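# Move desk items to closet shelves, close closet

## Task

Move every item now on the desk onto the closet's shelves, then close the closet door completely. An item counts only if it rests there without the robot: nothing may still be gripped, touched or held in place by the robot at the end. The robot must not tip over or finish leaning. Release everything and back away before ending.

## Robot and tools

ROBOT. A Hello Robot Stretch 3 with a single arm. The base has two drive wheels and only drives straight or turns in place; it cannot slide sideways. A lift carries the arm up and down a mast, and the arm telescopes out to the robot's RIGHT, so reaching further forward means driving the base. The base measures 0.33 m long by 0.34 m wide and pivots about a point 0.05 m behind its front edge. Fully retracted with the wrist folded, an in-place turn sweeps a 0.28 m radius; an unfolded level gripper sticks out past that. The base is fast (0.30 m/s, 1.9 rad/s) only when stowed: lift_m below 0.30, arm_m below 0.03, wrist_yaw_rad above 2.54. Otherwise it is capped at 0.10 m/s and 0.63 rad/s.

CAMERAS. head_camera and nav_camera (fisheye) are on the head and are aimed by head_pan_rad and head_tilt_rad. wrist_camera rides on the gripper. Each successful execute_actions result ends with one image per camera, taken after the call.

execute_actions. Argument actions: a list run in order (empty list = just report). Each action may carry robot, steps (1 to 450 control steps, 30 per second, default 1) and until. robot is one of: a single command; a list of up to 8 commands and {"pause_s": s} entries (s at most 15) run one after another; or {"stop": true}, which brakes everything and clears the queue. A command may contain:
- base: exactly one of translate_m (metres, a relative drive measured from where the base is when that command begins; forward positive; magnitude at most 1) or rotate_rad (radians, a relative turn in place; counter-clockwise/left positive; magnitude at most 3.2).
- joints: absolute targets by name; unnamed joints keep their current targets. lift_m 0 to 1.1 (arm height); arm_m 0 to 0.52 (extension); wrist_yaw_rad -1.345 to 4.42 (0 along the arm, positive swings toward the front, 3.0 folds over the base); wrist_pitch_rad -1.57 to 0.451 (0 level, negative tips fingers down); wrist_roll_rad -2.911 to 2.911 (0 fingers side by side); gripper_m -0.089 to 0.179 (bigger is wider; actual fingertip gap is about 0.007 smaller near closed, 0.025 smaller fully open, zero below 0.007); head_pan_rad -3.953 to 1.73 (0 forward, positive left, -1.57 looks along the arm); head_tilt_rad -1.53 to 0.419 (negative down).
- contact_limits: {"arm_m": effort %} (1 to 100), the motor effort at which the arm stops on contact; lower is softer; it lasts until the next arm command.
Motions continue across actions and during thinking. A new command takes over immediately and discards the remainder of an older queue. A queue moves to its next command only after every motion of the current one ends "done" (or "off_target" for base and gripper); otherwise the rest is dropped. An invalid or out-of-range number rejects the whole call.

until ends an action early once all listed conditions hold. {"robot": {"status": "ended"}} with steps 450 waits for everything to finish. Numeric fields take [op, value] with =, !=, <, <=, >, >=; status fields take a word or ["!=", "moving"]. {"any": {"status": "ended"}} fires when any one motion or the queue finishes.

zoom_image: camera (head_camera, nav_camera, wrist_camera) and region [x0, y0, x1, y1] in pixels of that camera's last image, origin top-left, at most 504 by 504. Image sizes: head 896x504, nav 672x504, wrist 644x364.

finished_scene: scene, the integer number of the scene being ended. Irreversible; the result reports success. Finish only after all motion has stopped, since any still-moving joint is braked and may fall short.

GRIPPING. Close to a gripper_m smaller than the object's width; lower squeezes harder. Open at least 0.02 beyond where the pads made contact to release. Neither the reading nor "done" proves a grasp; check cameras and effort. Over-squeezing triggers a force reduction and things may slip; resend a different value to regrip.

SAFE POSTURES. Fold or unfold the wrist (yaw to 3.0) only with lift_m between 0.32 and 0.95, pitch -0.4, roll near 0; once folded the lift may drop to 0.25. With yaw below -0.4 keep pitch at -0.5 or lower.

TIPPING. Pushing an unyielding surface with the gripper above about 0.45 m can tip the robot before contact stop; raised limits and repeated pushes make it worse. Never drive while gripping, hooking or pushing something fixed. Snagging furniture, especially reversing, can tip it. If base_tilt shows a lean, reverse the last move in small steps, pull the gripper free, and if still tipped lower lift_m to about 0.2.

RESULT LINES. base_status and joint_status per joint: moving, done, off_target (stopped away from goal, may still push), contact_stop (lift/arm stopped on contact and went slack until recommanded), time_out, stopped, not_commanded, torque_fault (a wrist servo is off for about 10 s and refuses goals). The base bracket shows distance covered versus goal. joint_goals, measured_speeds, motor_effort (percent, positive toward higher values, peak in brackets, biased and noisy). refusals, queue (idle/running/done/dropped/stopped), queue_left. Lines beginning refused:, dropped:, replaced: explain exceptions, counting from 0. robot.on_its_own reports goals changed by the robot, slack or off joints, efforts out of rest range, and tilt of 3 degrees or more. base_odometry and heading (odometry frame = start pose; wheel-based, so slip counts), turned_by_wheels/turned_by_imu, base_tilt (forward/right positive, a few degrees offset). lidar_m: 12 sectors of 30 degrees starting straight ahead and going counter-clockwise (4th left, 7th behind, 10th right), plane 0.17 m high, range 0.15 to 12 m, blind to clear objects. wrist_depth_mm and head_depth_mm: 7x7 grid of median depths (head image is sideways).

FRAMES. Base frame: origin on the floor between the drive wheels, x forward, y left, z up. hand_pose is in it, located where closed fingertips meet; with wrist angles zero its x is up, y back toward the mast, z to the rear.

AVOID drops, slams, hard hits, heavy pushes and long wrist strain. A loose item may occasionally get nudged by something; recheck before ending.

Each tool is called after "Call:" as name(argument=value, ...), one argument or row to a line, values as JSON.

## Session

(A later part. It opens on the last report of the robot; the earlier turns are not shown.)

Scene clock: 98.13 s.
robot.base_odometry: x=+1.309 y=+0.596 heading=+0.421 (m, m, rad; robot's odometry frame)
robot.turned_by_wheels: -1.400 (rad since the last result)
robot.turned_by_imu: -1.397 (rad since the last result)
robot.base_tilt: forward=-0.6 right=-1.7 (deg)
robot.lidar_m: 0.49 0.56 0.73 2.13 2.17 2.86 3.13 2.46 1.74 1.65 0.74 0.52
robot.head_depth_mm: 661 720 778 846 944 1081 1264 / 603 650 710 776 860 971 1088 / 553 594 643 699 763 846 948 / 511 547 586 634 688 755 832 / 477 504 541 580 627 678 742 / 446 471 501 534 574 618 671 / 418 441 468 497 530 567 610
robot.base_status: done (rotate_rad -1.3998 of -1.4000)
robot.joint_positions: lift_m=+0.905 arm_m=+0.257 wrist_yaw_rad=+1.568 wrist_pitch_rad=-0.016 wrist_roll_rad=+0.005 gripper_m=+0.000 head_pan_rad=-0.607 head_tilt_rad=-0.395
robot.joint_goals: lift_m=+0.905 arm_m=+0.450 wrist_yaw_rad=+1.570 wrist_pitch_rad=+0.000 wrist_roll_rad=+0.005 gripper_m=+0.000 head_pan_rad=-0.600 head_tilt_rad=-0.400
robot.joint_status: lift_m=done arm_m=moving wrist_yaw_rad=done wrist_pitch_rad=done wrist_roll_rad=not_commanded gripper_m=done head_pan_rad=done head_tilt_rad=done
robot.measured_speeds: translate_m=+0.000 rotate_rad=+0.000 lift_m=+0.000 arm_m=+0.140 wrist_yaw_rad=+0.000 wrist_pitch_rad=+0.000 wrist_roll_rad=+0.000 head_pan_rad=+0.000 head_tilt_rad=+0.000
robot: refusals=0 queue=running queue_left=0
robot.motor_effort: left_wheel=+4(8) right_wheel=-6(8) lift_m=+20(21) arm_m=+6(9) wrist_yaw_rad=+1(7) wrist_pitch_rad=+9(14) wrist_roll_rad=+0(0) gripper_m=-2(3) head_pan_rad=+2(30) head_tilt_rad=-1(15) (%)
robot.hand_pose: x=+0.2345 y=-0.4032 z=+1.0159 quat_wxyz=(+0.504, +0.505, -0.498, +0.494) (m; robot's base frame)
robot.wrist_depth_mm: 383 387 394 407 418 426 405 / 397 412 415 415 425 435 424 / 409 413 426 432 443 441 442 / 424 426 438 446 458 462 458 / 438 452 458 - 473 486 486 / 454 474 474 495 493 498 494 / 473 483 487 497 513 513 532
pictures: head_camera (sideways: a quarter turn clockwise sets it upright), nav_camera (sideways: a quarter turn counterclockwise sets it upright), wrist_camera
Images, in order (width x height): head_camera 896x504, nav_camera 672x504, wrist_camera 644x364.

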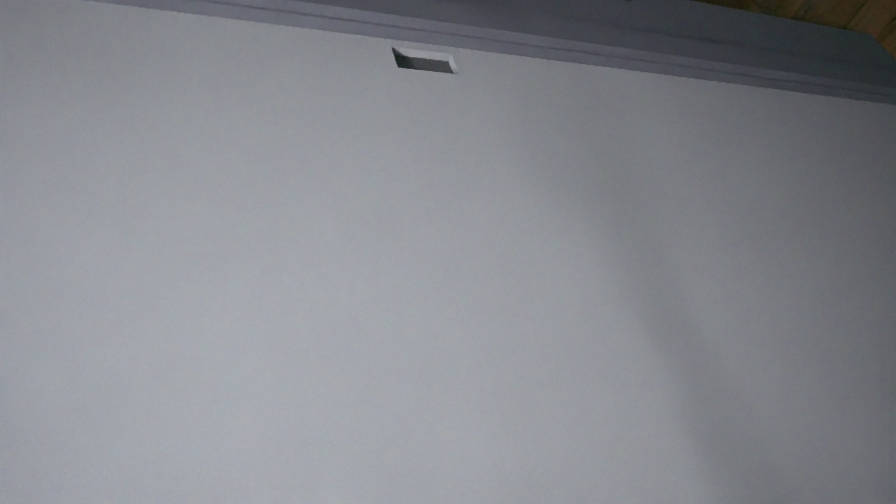

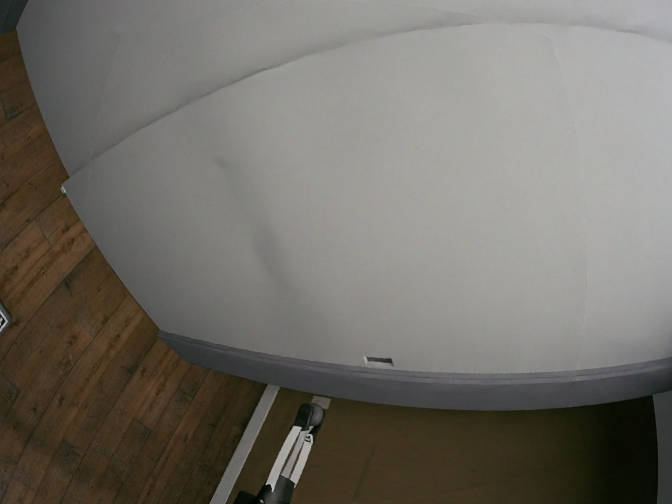

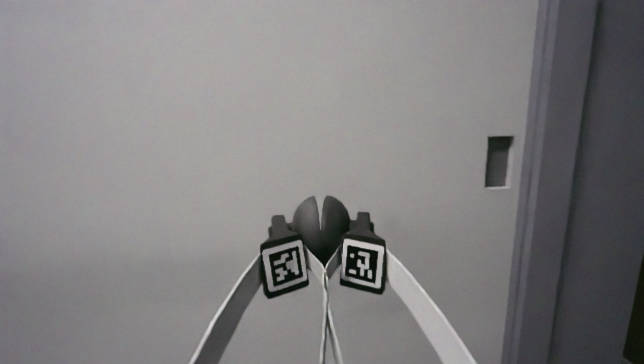

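Call:
execute_actions(
  actions=[
    {"robot":{"base":{"translate_m":0.13}},"steps":100,"until":{"robot":{"status":"ended"}}},
  ],
)

Scene clock: 102.50 s.
robot.base_odometry: x=+1.427 y=+0.649 heading=+0.421 (m, m, rad; robot's odometry frame)
robot.turned_by_wheels: +0.000 (rad since the last result)
robot.turned_by_imu: +0.001 (rad since the last result)
robot.base_tilt: forward=-0.5 right=-1.7 (deg)
robot.lidar_m: 0.37 0.42 0.56 2.13 2.19 2.88 3.25 2.42 1.73 1.64 0.55 0.39
robot.head_depth_mm: 471 514 566 628 706 802 941 / 431 467 507 555 619 693 790 / 396 424 459 498 549 608 680 / 366 392 421 454 495 540 598 / 341 362 387 417 448 488 532 / 319 338 359 383 411 442 481 / 299 315 335 356 379 407 437
robot.base_status: done (translate_m +0.1300 of +0.1300)
robot.joint_positions: lift_m=+0.905 arm_m=+0.450 wrist_yaw_rad=+1.568 wrist_pitch_rad=-0.016 wrist_roll_rad=+0.005 gripper_m=+0.000 head_pan_rad=-0.607 head_tilt_rad=-0.395
robot.joint_goals: lift_m=+0.905 arm_m=+0.450 wrist_yaw_rad=+1.570 wrist_pitch_rad=+0.000 wrist_roll_rad=+0.005 gripper_m=+0.000 head_pan_rad=-0.600 head_tilt_rad=-0.400
robot.joint_status: lift_m=done arm_m=done wrist_yaw_rad=done wrist_pitch_rad=done wrist_roll_rad=not_commanded gripper_m=done head_pan_rad=done head_tilt_rad=done
robot.measured_speeds: translate_m=+0.000 rotate_rad=+0.000 lift_m=+0.000 arm_m=+0.000 wrist_yaw_rad=+0.000 wrist_pitch_rad=+0.000 wrist_roll_rad=+0.000 head_pan_rad=+0.000 head_tilt_rad=+0.000
robot: refusals=0 queue=done queue_left=0
robot.motor_effort: left_wheel=+3(8) right_wheel=-5(8) lift_m=+20(21) arm_m=+3(3) wrist_yaw_rad=+0(0) wrist_pitch_rad=+9(9) wrist_roll_rad=+0(0) gripper_m=-3(3) head_pan_rad=+3(3) head_tilt_rad=-1(2) (%)
robot.hand_pose: x=+0.2345 y=-0.5954 z=+1.0159 quat_wxyz=(+0.504, +0.505, -0.498, +0.494) (m; robot's base frame)
robot.wrist_depth_mm: 281 285 293 298 299 287 302 / 289 297 298 308 308 299 305 / 300 305 315 315 316 309 317 / 312 318 324 328 334 327 334 / 322 329 330 - 343 334 346 / 332 335 343 355 338 352 364 / 344 351 360 369 374 367 986
pictures: head_camera (sideways: a quarter turn clockwise sets it upright), nav_camera (sideways: a quarter turn counterclockwise sets it upright), wrist_camera
Images, in order (width x height): head_camera 896x504, nav_camera 672x504, wrist_camera 644x364.

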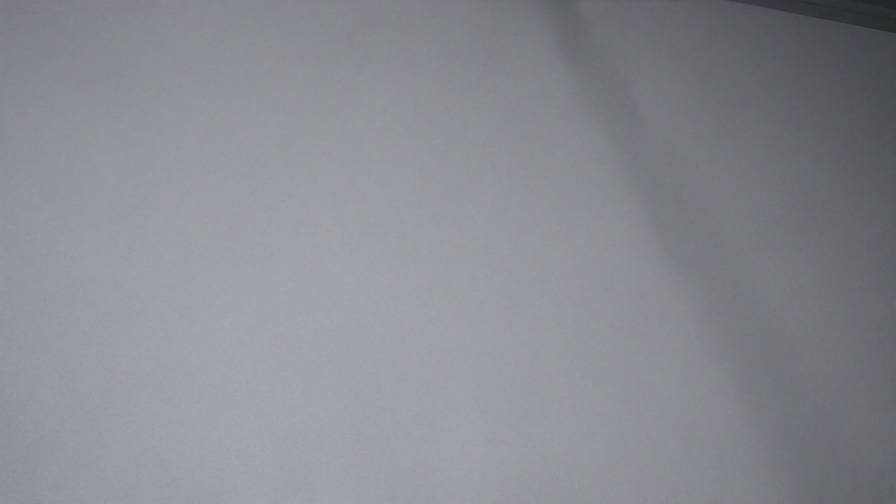

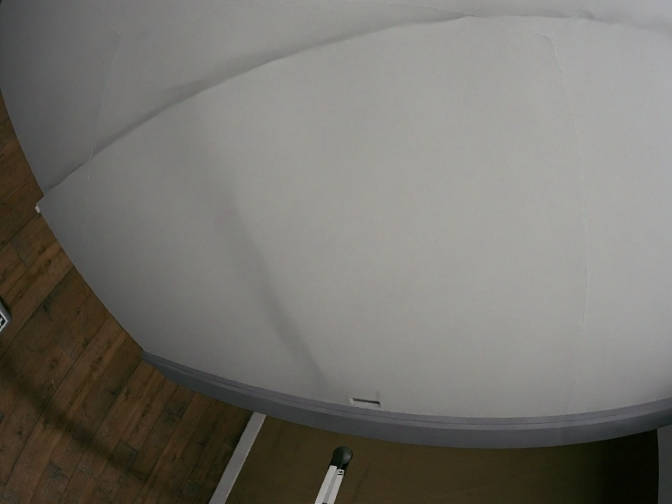

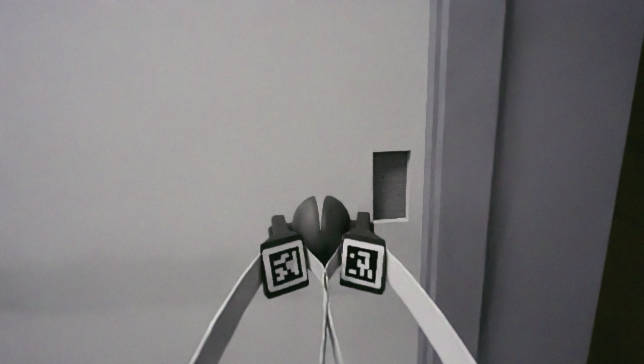

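Call:
execute_actions(
  actions=[
    {"robot":[{"base":{"translate_m":0.08},"joints":{"arm_m":0.515,"lift_m":0.895}}],"steps":100,"until":{"robot":{"status":"ended"}}},
  ],
)

Scene clock: 108.97 s.
robot.base_odometry: x=+1.500 y=+0.682 heading=+0.421 (m, m, rad; robot's odometry frame)
robot.turned_by_wheels: +0.000 (rad since the last result)
robot.turned_by_imu: +0.001 (rad since the last result)
robot.base_tilt: forward=-0.6 right=-1.7 (deg)
robot.lidar_m: 0.29 0.34 0.45 0.83 2.19 2.89 3.35 2.45 1.72 1.63 0.43 0.30
robot.head_depth_mm: 355 387 426 474 533 609 712 / 324 351 382 419 463 523 594 / 298 320 347 377 413 457 514 / 284 296 317 343 373 407 451 / - - 293 313 338 367 402 / - - - 290 310 333 362 / - - - - 289 306 330
robot.base_status: done (translate_m +0.0800 of +0.0800)
robot.joint_positions: lift_m=+0.895 arm_m=+0.515 wrist_yaw_rad=+1.568 wrist_pitch_rad=-0.016 wrist_roll_rad=+0.005 gripper_m=+0.000 head_pan_rad=-0.607 head_tilt_rad=-0.395
robot.joint_goals: lift_m=+0.895 arm_m=+0.515 wrist_yaw_rad=+1.570 wrist_pitch_rad=+0.000 wrist_roll_rad=+0.005 gripper_m=+0.000 head_pan_rad=-0.600 head_tilt_rad=-0.400
robot.joint_status: lift_m=done arm_m=done wrist_yaw_rad=done wrist_pitch_rad=done wrist_roll_rad=not_commanded gripper_m=done head_pan_rad=done head_tilt_rad=done
robot.measured_speeds: translate_m=+0.000 rotate_rad=+0.000 lift_m=+0.000 arm_m=+0.000 wrist_yaw_rad=+0.000 wrist_pitch_rad=+0.000 wrist_roll_rad=+0.000 head_pan_rad=+0.000 head_tilt_rad=+0.000
robot: refusals=0 queue=done queue_left=0
robot.motor_effort: left_wheel=+3(8) right_wheel=-5(5) lift_m=+18(18) arm_m=+3(5) wrist_yaw_rad=+1(0) wrist_pitch_rad=+10(9) wrist_roll_rad=+0(0) gripper_m=-3(2) head_pan_rad=+3(2) head_tilt_rad=-2(2) (%)
robot.hand_pose: x=+0.2345 y=-0.6604 z=+1.0060 quat_wxyz=(+0.504, +0.505, -0.498, +0.494) (m; robot's base frame)
robot.wrist_depth_mm: 214 218 223 227 204 220 222 / 219 225 230 232 210 226 231 / 227 234 239 242 218 234 241 / 237 241 245 257 226 244 249 / 246 249 255 - 234 253 259 / 254 257 264 271 244 264 269 / 263 270 276 281 255 276 284
pictures: head_camera (sideways: a quarter turn clockwise sets it upright), nav_camera (sideways: a quarter turn counterclockwise sets it upright), wrist_camera
Images, in order (width x height): head_camera 896x504, nav_camera 672x504, wrist_camera 644x364.

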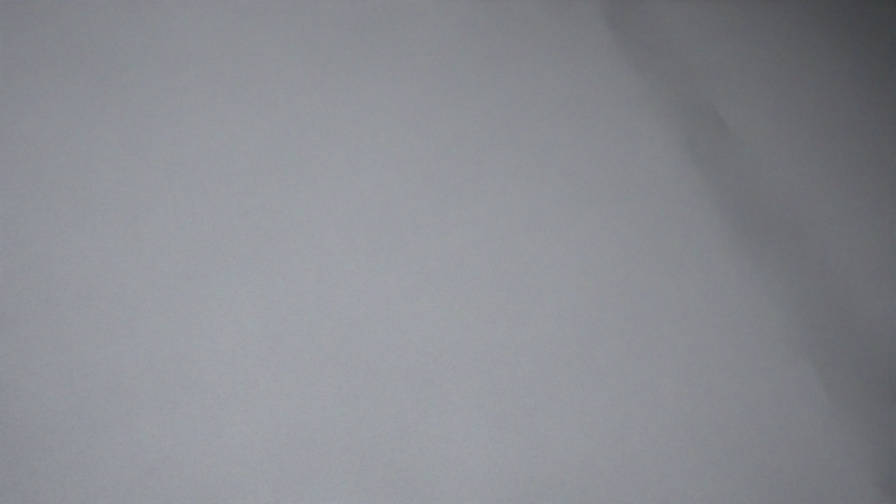

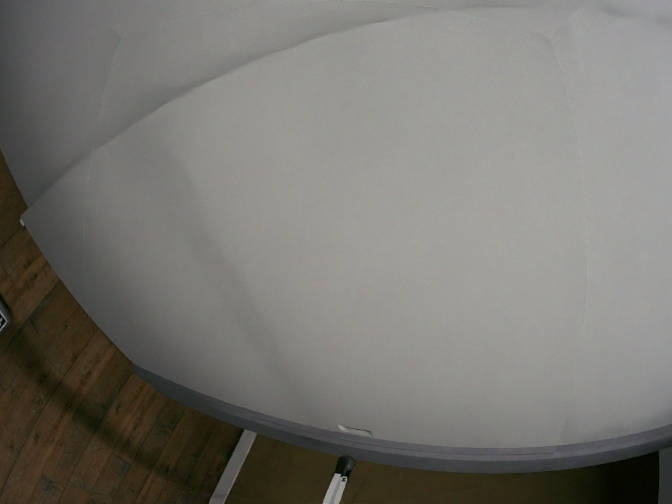

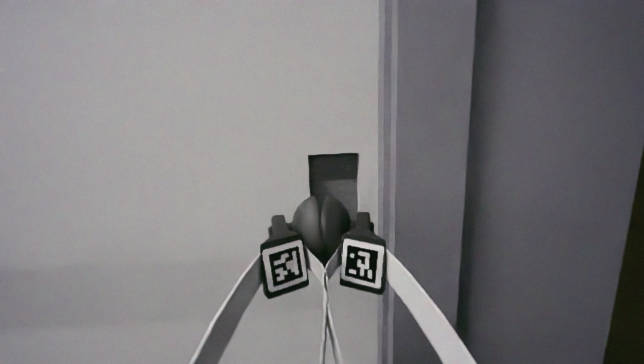

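Call:
execute_actions(
  actions=[
    {"robot":[{"joints":{"arm_m":0.52}},{"base":{"translate_m":0.085}},{"joints":{"arm_m":0.40},"contact_limits":{"arm_m":25}}],"steps":200,"until":{"robot":{"status":"ended"}}},
  ],
)

Scene clock: 115.97 s.
robot.base_odometry: x=+1.578 y=+0.717 heading=+0.420 (m, m, rad; robot's odometry frame)
robot.turned_by_wheels: -0.001 (rad since the last result)
robot.turned_by_imu: -0.019 (rad since the last result)
robot.base_tilt: forward=-0.6 right=-1.7 (deg)
robot.lidar_m: 0.20 0.21 0.33 0.76 2.18 2.83 3.44 2.51 1.74 1.63 0.31 0.22
robot.head_depth_mm: - - 293 321 362 416 487 / - - - 290 315 354 404 / - - - - 288 308 345 / - - - - - 286 303 / - - - - - - - / - - - - - - - / - - - - - - -
robot.base_status: done (translate_m +0.0849 of +0.0850)
robot.joint_positions: lift_m=+0.895 arm_m=+0.400 wrist_yaw_rad=+1.561 wrist_pitch_rad=-0.021 wrist_roll_rad=+0.005 gripper_m=+0.000 head_pan_rad=-0.607 head_tilt_rad=-0.396
robot.joint_goals: lift_m=+0.895 arm_m=+0.400 wrist_yaw_rad=+1.570 wrist_pitch_rad=+0.000 wrist_roll_rad=+0.005 gripper_m=+0.000 head_pan_rad=-0.600 head_tilt_rad=-0.400
robot.joint_status: lift_m=done arm_m=done wrist_yaw_rad=done wrist_pitch_rad=done wrist_roll_rad=not_commanded gripper_m=done head_pan_rad=done head_tilt_rad=done
robot.measured_speeds: translate_m=+0.000 rotate_rad=+0.000 lift_m=+0.000 arm_m=+0.000 wrist_yaw_rad=+0.000 wrist_pitch_rad=+0.000 wrist_roll_rad=+0.000 head_pan_rad=+0.000 head_tilt_rad=+0.000
robot: refusals=0 queue=done queue_left=0
robot.on_its_own: right_wheel is at rest, and its effort (+36) is outside its rest range (-18 to +18)
robot.motor_effort: left_wheel=-18(38) right_wheel=+36(49) lift_m=+17(17) arm_m=-3(5) wrist_yaw_rad=+4(45) wrist_pitch_rad=+12(14) wrist_roll_rad=+0(0) gripper_m=-5(10) head_pan_rad=+3(4) head_tilt_rad=-1(2) (%)
robot.contact_limits: arm_m 25 (drawing in: default 15, maximum 25; extending or still: default 22, maximum 35)
robot.hand_pose: x=+0.2343 y=-0.5480 z=+1.0046 quat_wxyz=(+0.507, +0.504, -0.498, +0.491) (m; robot's base frame)
robot.wrist_depth_mm: 143 146 150 154 523 237 168 / 147 151 155 159 498 241 170 / 153 156 160 165 544 245 171 / 158 161 166 177 556 246 173 / 162 167 171 - 531 252 175 / 170 174 179 189 574 253 181 / 178 180 186 193 660 258 183
pictures: head_camera (sideways: a quarter turn clockwise sets it upright), nav_camera (sideways: a quarter turn counterclockwise sets it upright), wrist_camera
Images, in order (width x height): head_camera 896x504, nav_camera 672x504, wrist_camera 644x364.

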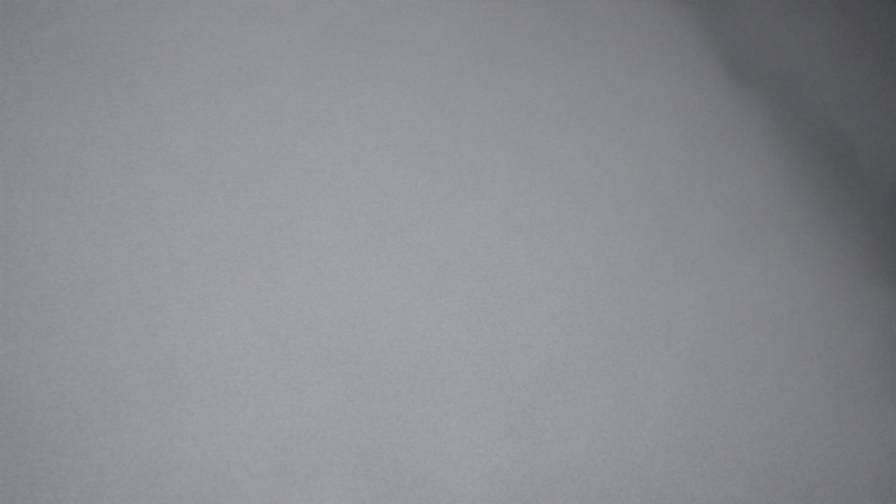

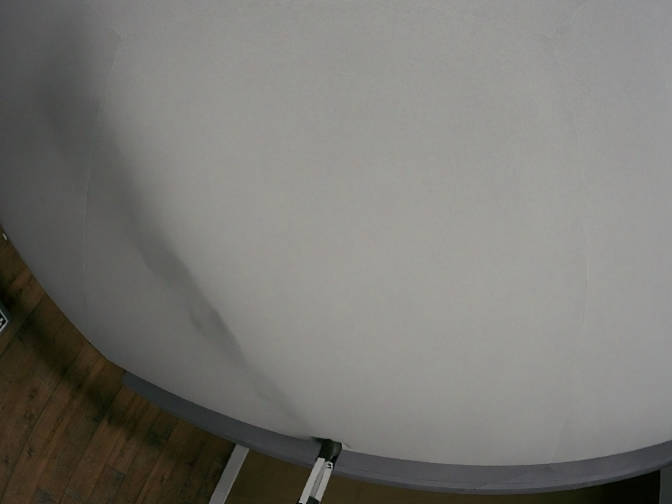

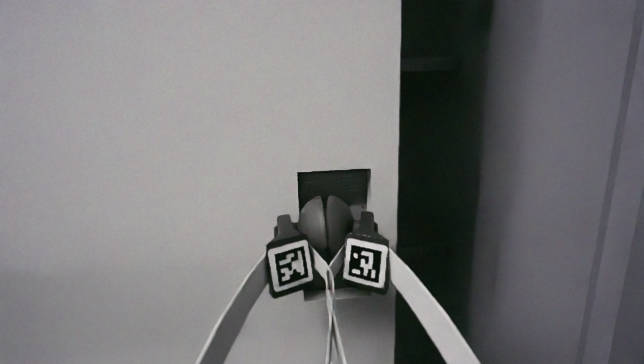

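It slides easily. Continue.

Call:
execute_actions(
  actions=[
    {"robot":[{"base":{"translate_m":-0.008}},{"joints":{"arm_m":0.0},"contact_limits":{"arm_m":25}},{"base":{"translate_m":-0.2}},{"joints":{"head_pan_rad":-0.9,"head_tilt_rad":-0.3}}],"steps":300,"until":{"robot":{"status":"ended"}}},
  ],
)

Scene clock: 131.97 s.
robot.base_odometry: x=+1.388 y=+0.632 heading=+0.421 (m, m, rad; robot's odometry frame)
robot.turned_by_wheels: +0.001 (rad since the last result)
robot.turned_by_imu: -0.150 (rad since the last result)
robot.base_tilt: forward=-0.5 right=-1.7 (deg)
robot.lidar_m: 0.40 0.40 0.47 0.81 2.10 2.49 3.66 3.17 1.90 1.67 0.85 0.45
robot.head_depth_mm: 1395 1460 1538 1606 1708 1788 1522 / 1453 1537 1601 1691 1800 1858 1529 / 1477 1577 1668 1773 1873 1945 1524 / 724 768 809 864 923 983 1058 / 729 773 818 868 931 1006 1095 / 859 912 975 1030 1118 1205 1296 / 903 966 1018 1107 1169 1244 1400
robot.base_status: done (translate_m -0.2000 of -0.2000)
robot.joint_positions: lift_m=+0.895 arm_m=+0.000 wrist_yaw_rad=+1.477 wrist_pitch_rad=-0.022 wrist_roll_rad=+0.005 gripper_m=+0.000 head_pan_rad=-0.893 head_tilt_rad=-0.310
robot.joint_goals: lift_m=+0.895 arm_m=+0.000 wrist_yaw_rad=+1.480 wrist_pitch_rad=+0.000 wrist_roll_rad=+0.005 gripper_m=+0.000 head_pan_rad=-0.900 head_tilt_rad=-0.300
robot.joint_status: lift_m=done arm_m=done wrist_yaw_rad=done wrist_pitch_rad=done wrist_roll_rad=not_commanded gripper_m=done head_pan_rad=done head_tilt_rad=done
robot.measured_speeds: translate_m=+0.000 rotate_rad=+0.000 lift_m=+0.000 arm_m=+0.000 wrist_yaw_rad=+0.000 wrist_pitch_rad=+0.000 wrist_roll_rad=+0.000 head_pan_rad=+0.000 head_tilt_rad=+0.000
robot: refusals=0 queue=done queue_left=0
robot.on_its_own: wrist_yaw_rad is held at +1.480, not at your +1.570, by its stall guard, which is not easing now
robot.motor_effort: left_wheel=+0(55) right_wheel=-1(56) lift_m=+18(18) arm_m=-3(10) wrist_yaw_rad=+1(45) wrist_pitch_rad=+13(15) wrist_roll_rad=+0(0) gripper_m=-3(12) head_pan_rad=+0(16) head_tilt_rad=+3(10) (%)
robot.contact_limits: arm_m 25 (drawing in: default 15, maximum 25; extending or still: default 22, maximum 35)
robot.hand_pose: x=+0.2332 y=-0.1693 z=+1.0045 quat_wxyz=(+0.527, +0.483, -0.519, +0.469) (m; robot's base frame)
robot.wrist_depth_mm: 272 293 318 347 - 732 484 / 280 299 327 360 980 740 496 / 285 306 334 370 - 755 537 / 292 314 345 383 966 815 548 / 306 323 359 - - 792 559 / 313 335 361 408 - 824 583 / 321 349 388 425 - 805 621
pictures: head_camera (sideways: a quarter turn clockwise sets it upright), nav_camera (sideways: a quarter turn counterclockwise sets it upright), wrist_camera
Images, in order (width x height): head_camera 896x504, nav_camera 672x504, wrist_camera 644x364.

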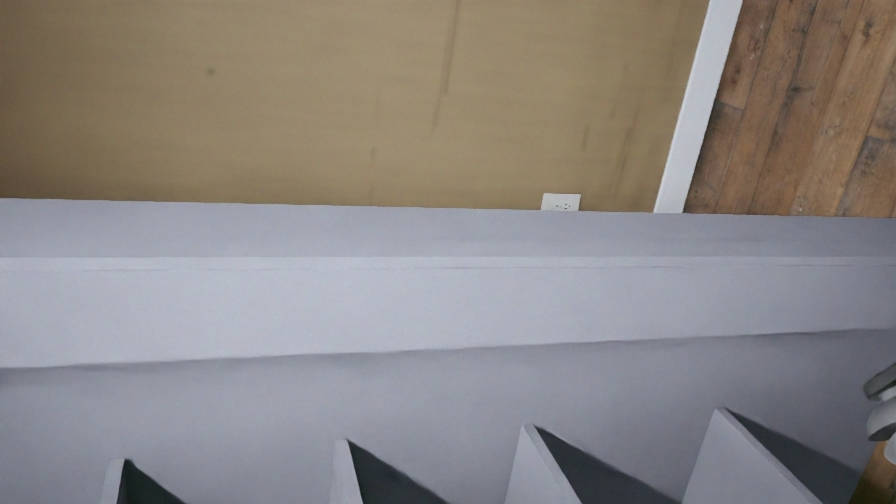

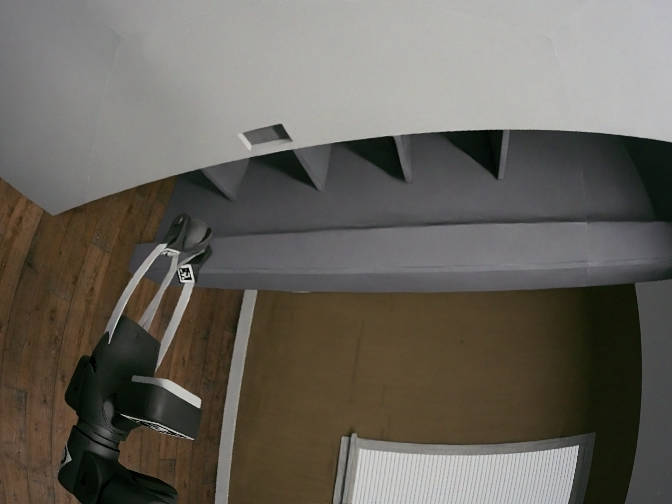

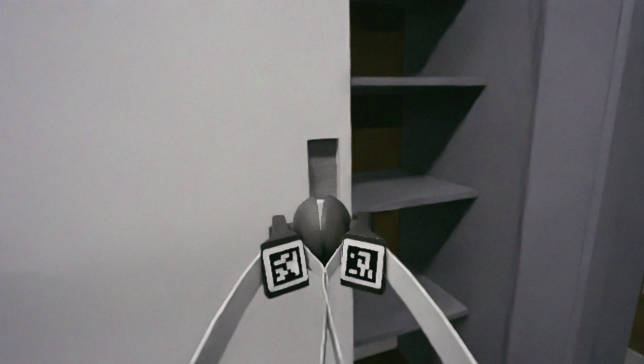

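Call:
execute_actions(
  actions=[
    {"robot":[{"joints":{"wrist_pitch_rad":-0.4,"lift_m":0.6}},{"joints":{"wrist_yaw_rad":3.0,"gripper_m":0.1}},{"joints":{"lift_m":0.25,"head_pan_rad":0,"head_tilt_rad":-0.5}},{"base":{"rotate_rad":-2.95}},{"base":{"translate_m":1.0}},{"base":{"translate_m":1.0}},{"base":{"rotate_rad":1.52},"joints":{"head_pan_rad":-1.2}}],"steps":450,"until":{"robot":{"status":"ended"}}},
    {"steps":300,"until":{"robot":{"status":"ended"}}},
  ],
)

Scene clock: 162.70 s.
robot.base_odometry: x=-0.248 y=-0.518 heading=-1.009 (m, m, rad; robot's odometry frame)
robot.turned_by_wheels: -1.430 (rad since the last result)
robot.turned_by_imu: -1.412 (rad since the last result)
robot.base_tilt: forward=-0.5 right=-1.7 (deg)
robot.lidar_m: 1.70 1.76 2.30 2.40 2.50 2.16 2.05 2.09 1.75 1.22 1.69 1.80
robot.head_depth_mm: 1337 1449 1505 1698 1857 1585 1323 / 1365 1477 1070 1721 1880 1590 1317 / 1405 1511 1073 1793 1918 1551 1320 / 1440 1566 1065 1915 1975 1588 1323 / 1468 1598 1144 1939 1972 1583 1315 / 1518 1640 1145 2032 1964 1579 1317 / 1566 1685 1251 2126 1985 1602 1313
robot.base_status: done (rotate_rad +1.5198 of +1.5200)
robot.joint_positions: lift_m=+0.250 arm_m=+0.000 wrist_yaw_rad=+2.998 wrist_pitch_rad=-0.414 wrist_roll_rad=+0.005 gripper_m=+0.100 head_pan_rad=-1.193 head_tilt_rad=-0.495
robot.joint_goals: lift_m=+0.250 arm_m=+0.000 wrist_yaw_rad=+3.000 wrist_pitch_rad=-0.400 wrist_roll_rad=+0.005 gripper_m=+0.100 head_pan_rad=-1.200 head_tilt_rad=-0.500
robot.joint_status: lift_m=done arm_m=done wrist_yaw_rad=done wrist_pitch_rad=done wrist_roll_rad=not_commanded gripper_m=done head_pan_rad=done head_tilt_rad=done
robot.measured_speeds: translate_m=+0.000 rotate_rad=+0.000 lift_m=+0.000 arm_m=+0.000 wrist_yaw_rad=+0.000 wrist_pitch_rad=+0.000 wrist_roll_rad=+0.000 head_pan_rad=+0.000 head_tilt_rad=+0.000
robot: refusals=0 queue=done queue_left=0
robot.motor_effort: left_wheel=-4(13) right_wheel=+3(12) lift_m=+18(19) arm_m=-2(2) wrist_yaw_rad=+0(2) wrist_pitch_rad=+8(13) wrist_roll_rad=+0(0) gripper_m=+0(98) head_pan_rad=-2(27) head_tilt_rad=-3(14) (%)
robot.contact_limits: arm_m 25 (drawing in: default 15, maximum 25; extending or still: default 22, maximum 35)
robot.hand_pose: x=+0.0109 y=+0.0773 z=+0.2641 quat_wxyz=(+0.195, +0.702, +0.095, +0.678) (m; robot's base frame)
robot.wrist_depth_mm: - - - - - - - / - - - - - - - / 910 860 850 872 836 834 828 / 665 673 658 656 657 649 649 / 550 535 555 535 534 533 515 / 451 - - - 431 441 440 / - - - - 387 382 384
pictures: head_camera (sideways: a quarter turn clockwise sets it upright), nav_camera (sideways: a quarter turn counterclockwise sets it upright), wrist_camera
Images, in order (width x height): head_camera 896x504, nav_camera 672x504, wrist_camera 644x364.

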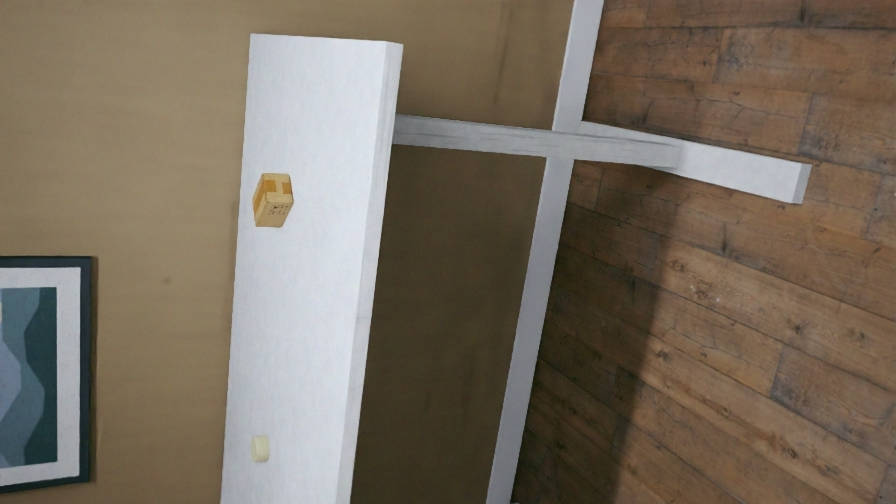

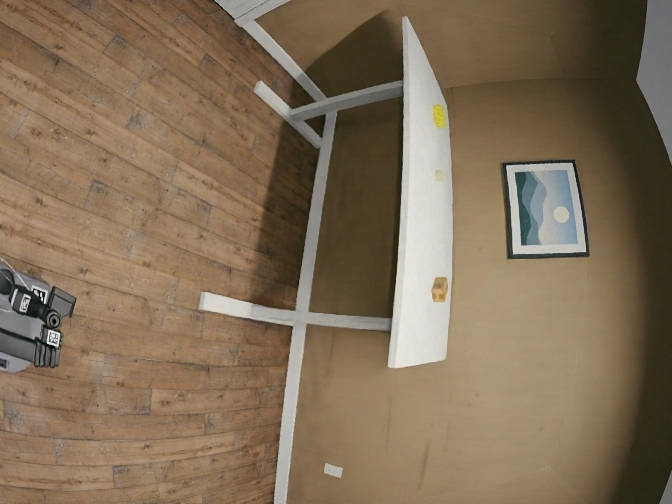

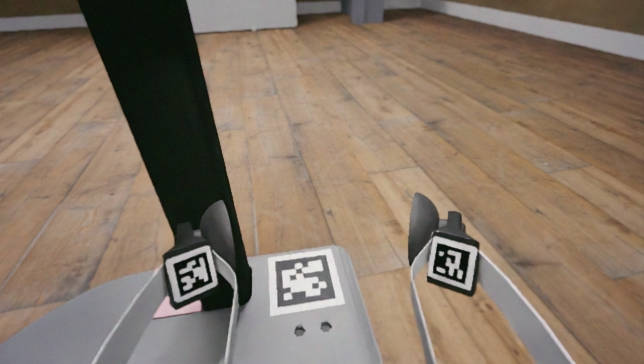

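Call:
execute_actions(
  actions=[
    {"robot":[{"base":{"rotate_rad":-0.9}},{"base":{"translate_m":0.62}},{"base":{"rotate_rad":0.9}},{"joints":{"lift_m":0.93,"head_pan_rad":-1.57,"head_tilt_rad":-0.6}},{"joints":{"wrist_yaw_rad":1.2}},{"joints":{"lift_m":1.05}},{"joints":{"wrist_yaw_rad":0,"gripper_m":0.15}}],"steps":450,"until":{"robot":{"status":"ended"}}},
    {"steps":300,"until":{"robot":{"status":"ended"}}},
  ],
)

Scene clock: 194.47 s.
robot.base_odometry: x=-0.454 y=-1.103 heading=-1.009 (m, m, rad; robot's odometry frame)
robot.turned_by_wheels: +0.000 (rad since the last result)
robot.turned_by_imu: +0.008 (rad since the last result)
robot.base_tilt: forward=-0.6 right=-1.8 (deg)
robot.lidar_m: 1.34 1.39 1.84 2.91 2.98 2.53 2.40 1.74 0.75 0.74 1.17 1.23
robot.head_depth_mm: 977 1061 - - - - 1218 / 971 1055 - - - - - / 969 1054 - - - - 1197 / 956 1033 - 599 - 1452 1243 / 954 1042 819 623 469 1460 1247 / 949 1040 818 621 471 1464 1247 / 939 1028 819 599 472 1464 1234
robot.base_status: done (rotate_rad +0.8998 of +0.9000)
robot.joint_positions: lift_m=+1.050 arm_m=+0.000 wrist_yaw_rad=+0.003 wrist_pitch_rad=-0.414 wrist_roll_rad=+0.005 gripper_m=+0.150 head_pan_rad=-1.563 head_tilt_rad=-0.592
robot.joint_goals: lift_m=+1.050 arm_m=+0.000 wrist_yaw_rad=+0.000 wrist_pitch_rad=-0.400 wrist_roll_rad=+0.005 gripper_m=+0.150 head_pan_rad=-1.570 head_tilt_rad=-0.600
robot.joint_status: lift_m=done arm_m=done wrist_yaw_rad=done wrist_pitch_rad=done wrist_roll_rad=not_commanded gripper_m=done head_pan_rad=done head_tilt_rad=done
robot.measured_speeds: translate_m=+0.000 rotate_rad=+0.000 lift_m=+0.000 arm_m=+0.000 wrist_yaw_rad=+0.000 wrist_pitch_rad=+0.000 wrist_roll_rad=+0.000 head_pan_rad=+0.000 head_tilt_rad=+0.000
robot: refusals=0 queue=done queue_left=0
robot.motor_effort: left_wheel=-4(12) right_wheel=+3(11) lift_m=+42(45) arm_m=-2(2) wrist_yaw_rad=-2(4) wrist_pitch_rad=+8(8) wrist_roll_rad=+0(0) gripper_m=+1(98) head_pan_rad=-2(16) head_tilt_rad=-3(10) (%)
robot.contact_limits: arm_m 25 (drawing in: default 15, maximum 25; extending or still: default 22, maximum 35)
robot.hand_pose: x=-0.0209 y=-0.3702 z=+1.0631 quat_wxyz=(+0.691, +0.146, -0.693, -0.145) (m; robot's base frame)
robot.wrist_depth_mm: 743 760 773 788 846 839 857 / 769 797 773 761 757 912 944 / 551 547 541 501 531 954 - / 419 411 407 402 404 394 - / 330 348 332 330 325 333 320 / 278 - 278 274 274 256 268 / 243 241 239 236 239 244 248
pictures: head_camera (sideways: a quarter turn clockwise sets it upright), nav_camera (sideways: a quarter turn counterclockwise sets it upright), wrist_camera
Images, in order (width x height): head_camera 896x504, nav_camera 672x504, wrist_camera 644x364.

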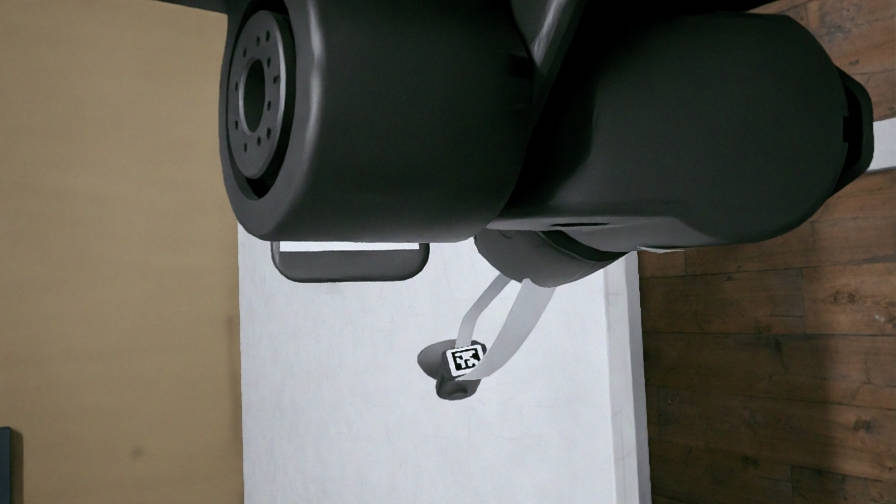

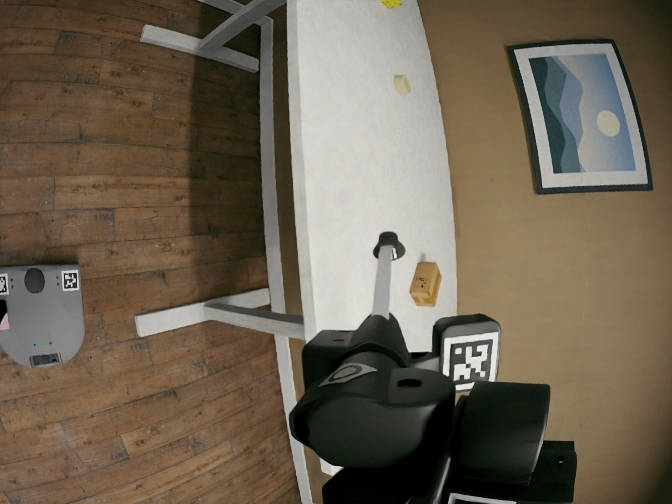

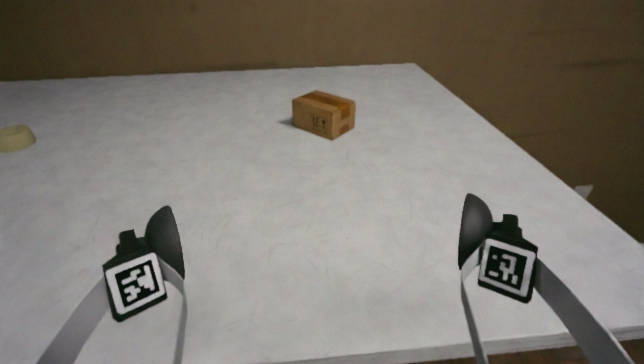

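Call:
execute_actions(
  actions=[
    {"robot":[{"joints":{"arm_m":0.2,"lift_m":0.95}}],"steps":150,"until":{"robot":{"status":"ended"}}},
  ],
)

Scene clock: 201.63 s.
robot.base_odometry: x=-0.454 y=-1.103 heading=-1.009 (m, m, rad; robot's odometry frame)
robot.turned_by_wheels: +0.000 (rad since the last result)
robot.turned_by_imu: +0.001 (rad since the last result)
robot.base_tilt: forward=-0.6 right=-1.7 (deg)
robot.lidar_m: 1.34 1.38 1.84 2.91 2.97 2.54 2.40 1.74 0.75 0.73 1.17 1.22
robot.head_depth_mm: 973 1084 - - 486 1471 1241 / 968 1057 - - 480 1434 1243 / 965 1049 920 - 472 1350 1216 / 956 1038 915 623 487 1450 1246 / 947 1040 820 577 487 1470 1253 / 943 1041 815 598 471 1466 1238 / 940 1031 816 597 471 1460 1234
robot.base_status: done (rotate_rad +0.8998 of +0.9000)
robot.joint_positions: lift_m=+0.951 arm_m=+0.200 wrist_yaw_rad=+0.002 wrist_pitch_rad=-0.412 wrist_roll_rad=+0.005 gripper_m=+0.150 head_pan_rad=-1.563 head_tilt_rad=-0.592
robot.joint_goals: lift_m=+0.950 arm_m=+0.200 wrist_yaw_rad=+0.000 wrist_pitch_rad=-0.400 wrist_roll_rad=+0.005 gripper_m=+0.150 head_pan_rad=-1.570 head_tilt_rad=-0.600
robot.joint_status: lift_m=done arm_m=done wrist_yaw_rad=done wrist_pitch_rad=done wrist_roll_rad=not_commanded gripper_m=done head_pan_rad=done head_tilt_rad=done
robot.measured_speeds: translate_m=+0.000 rotate_rad=+0.000 lift_m=+0.000 arm_m=+0.000 wrist_yaw_rad=+0.000 wrist_pitch_rad=+0.000 wrist_roll_rad=+0.000 head_pan_rad=+0.000 head_tilt_rad=+0.000
robot: refusals=0 queue=done queue_left=0
robot.motor_effort: left_wheel=-4(4) right_wheel=+3(4) lift_m=+16(39) arm_m=+4(5) wrist_yaw_rad=-2(3) wrist_pitch_rad=+7(8) wrist_roll_rad=+0(0) gripper_m=+0(0) head_pan_rad=-1(2) head_tilt_rad=-3(3) (%)
robot.hand_pose: x=-0.0211 y=-0.5697 z=+0.9646 quat_wxyz=(+0.691, +0.145, -0.694, -0.145) (m; robot's base frame)
robot.wrist_depth_mm: 578 595 614 610 638 645 668 / 482 461 454 287 441 431 747 / 322 319 310 280 300 300 295 / 243 242 236 235 234 232 229 / 196 200 191 191 188 194 185 / 163 - 161 158 158 148 156 / - 139 139 138 137 136 135
pictures: head_camera (sideways: a quarter turn clockwise sets it upright), nav_camera (sideways: a quarter turn counterclockwise sets it upright), wrist_camera
Images, in order (width x height): head_camera 896x504, nav_camera 672x504, wrist_camera 644x364.

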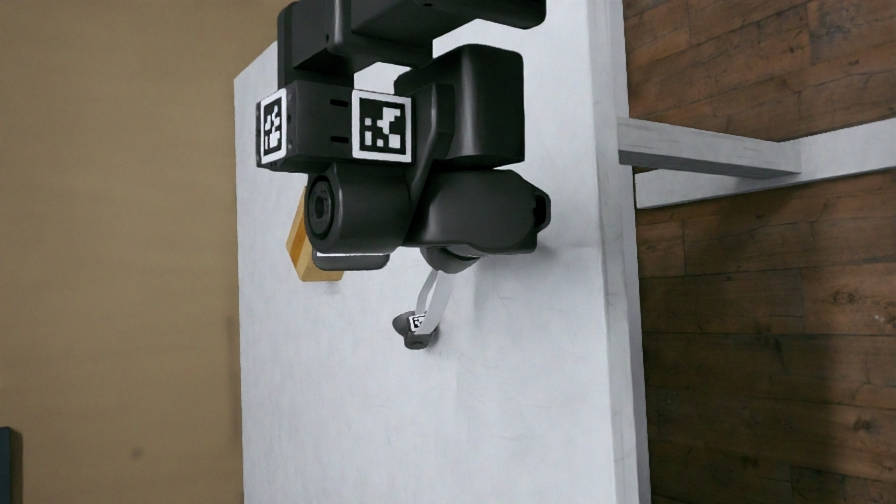

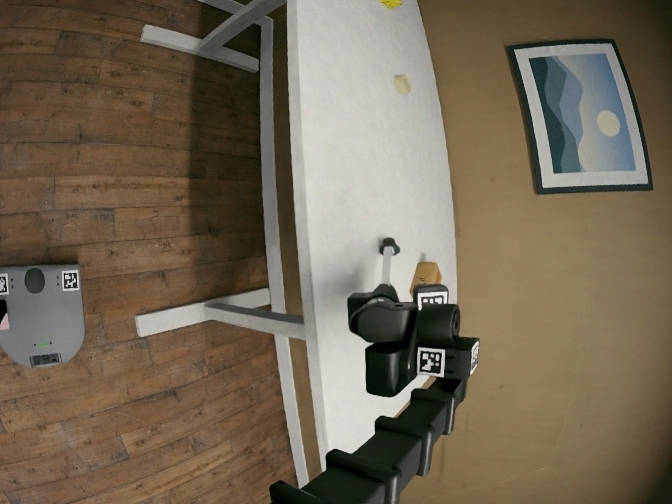

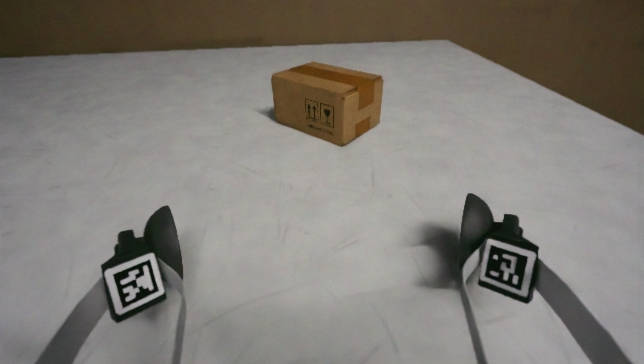

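Call:
execute_actions(
  actions=[
    {"robot":[{"joints":{"arm_m":0.345,"lift_m":0.942,"wrist_yaw_rad":0.0}}],"steps":150,"until":{"robot":{"status":"ended"}}},
  ],
)

Scene clock: 207.10 s.
robot.base_odometry: x=-0.454 y=-1.103 heading=-1.009 (m, m, rad; robot's odometry frame)
robot.turned_by_wheels: +0.000 (rad since the last result)
robot.turned_by_imu: +0.001 (rad since the last result)
robot.base_tilt: forward=-0.6 right=-1.7 (deg)
robot.lidar_m: 1.34 1.38 1.83 2.91 2.98 2.54 2.40 1.74 0.75 0.73 1.17 1.22
robot.head_depth_mm: 980 1083 - - 487 1452 1241 / 971 1054 - 598 486 1431 1243 / 969 1043 - 599 487 1369 1209 / 959 1042 758 578 486 1462 1246 / 956 1044 820 599 486 1455 1250 / 944 1043 822 599 471 1471 1255 / 939 1038 821 599 471 1459 1240
robot.base_status: done (rotate_rad +0.8998 of +0.9000)
robot.joint_positions: lift_m=+0.943 arm_m=+0.344 wrist_yaw_rad=+0.002 wrist_pitch_rad=-0.384 wrist_roll_rad=+0.005 gripper_m=+0.150 head_pan_rad=-1.563 head_tilt_rad=-0.592
robot.joint_goals: lift_m=+0.942 arm_m=+0.345 wrist_yaw_rad=+0.000 wrist_pitch_rad=-0.400 wrist_roll_rad=+0.005 gripper_m=+0.150 head_pan_rad=-1.570 head_tilt_rad=-0.600
robot.joint_status: lift_m=done arm_m=done wrist_yaw_rad=done wrist_pitch_rad=done wrist_roll_rad=not_commanded gripper_m=done head_pan_rad=done head_tilt_rad=done
robot.measured_speeds: translate_m=+0.000 rotate_rad=+0.000 lift_m=+0.000 arm_m=+0.000 wrist_yaw_rad=+0.000 wrist_pitch_rad=+0.000 wrist_roll_rad=+0.000 head_pan_rad=+0.000 head_tilt_rad=+0.000
robot: refusals=0 queue=done queue_left=0
robot.motor_effort: left_wheel=-4(4) right_wheel=+4(3) lift_m=+11(16) arm_m=+5(6) wrist_yaw_rad=-2(2) wrist_pitch_rad=-10(11) wrist_roll_rad=+0(0) gripper_m=-1(1) head_pan_rad=-2(2) head_tilt_rad=-3(3) (%)
robot.hand_pose: x=-0.0211 y=-0.7179 z=+0.9632 quat_wxyz=(+0.693, +0.135, -0.696, -0.135) (m; robot's base frame)
robot.wrist_depth_mm: 465 469 488 487 500 521 529 / 483 496 486 477 471 535 579 / 333 329 324 198 315 306 309 / 245 244 229 154 162 232 228 / 194 202 191 159 174 193 185 / 162 - 159 156 156 146 154 / - 137 137 135 135 134 133
pictures: head_camera (sideways: a quarter turn clockwise sets it upright), nav_camera (sideways: a quarter turn counterclockwise sets it upright), wrist_camera
Images, in order (width x height): head_camera 896x504, nav_camera 672x504, wrist_camera 644x364.

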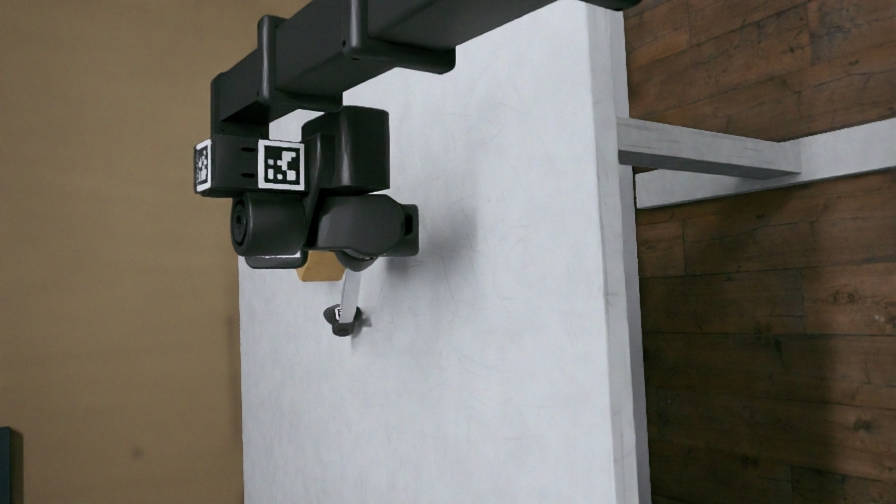

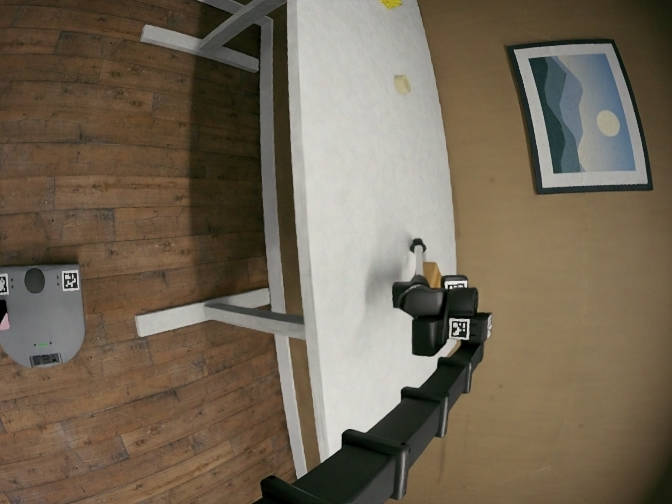

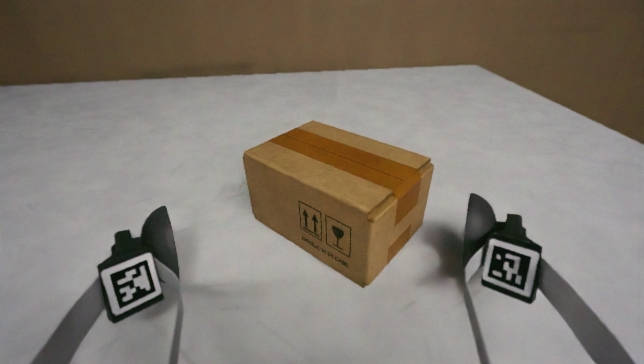

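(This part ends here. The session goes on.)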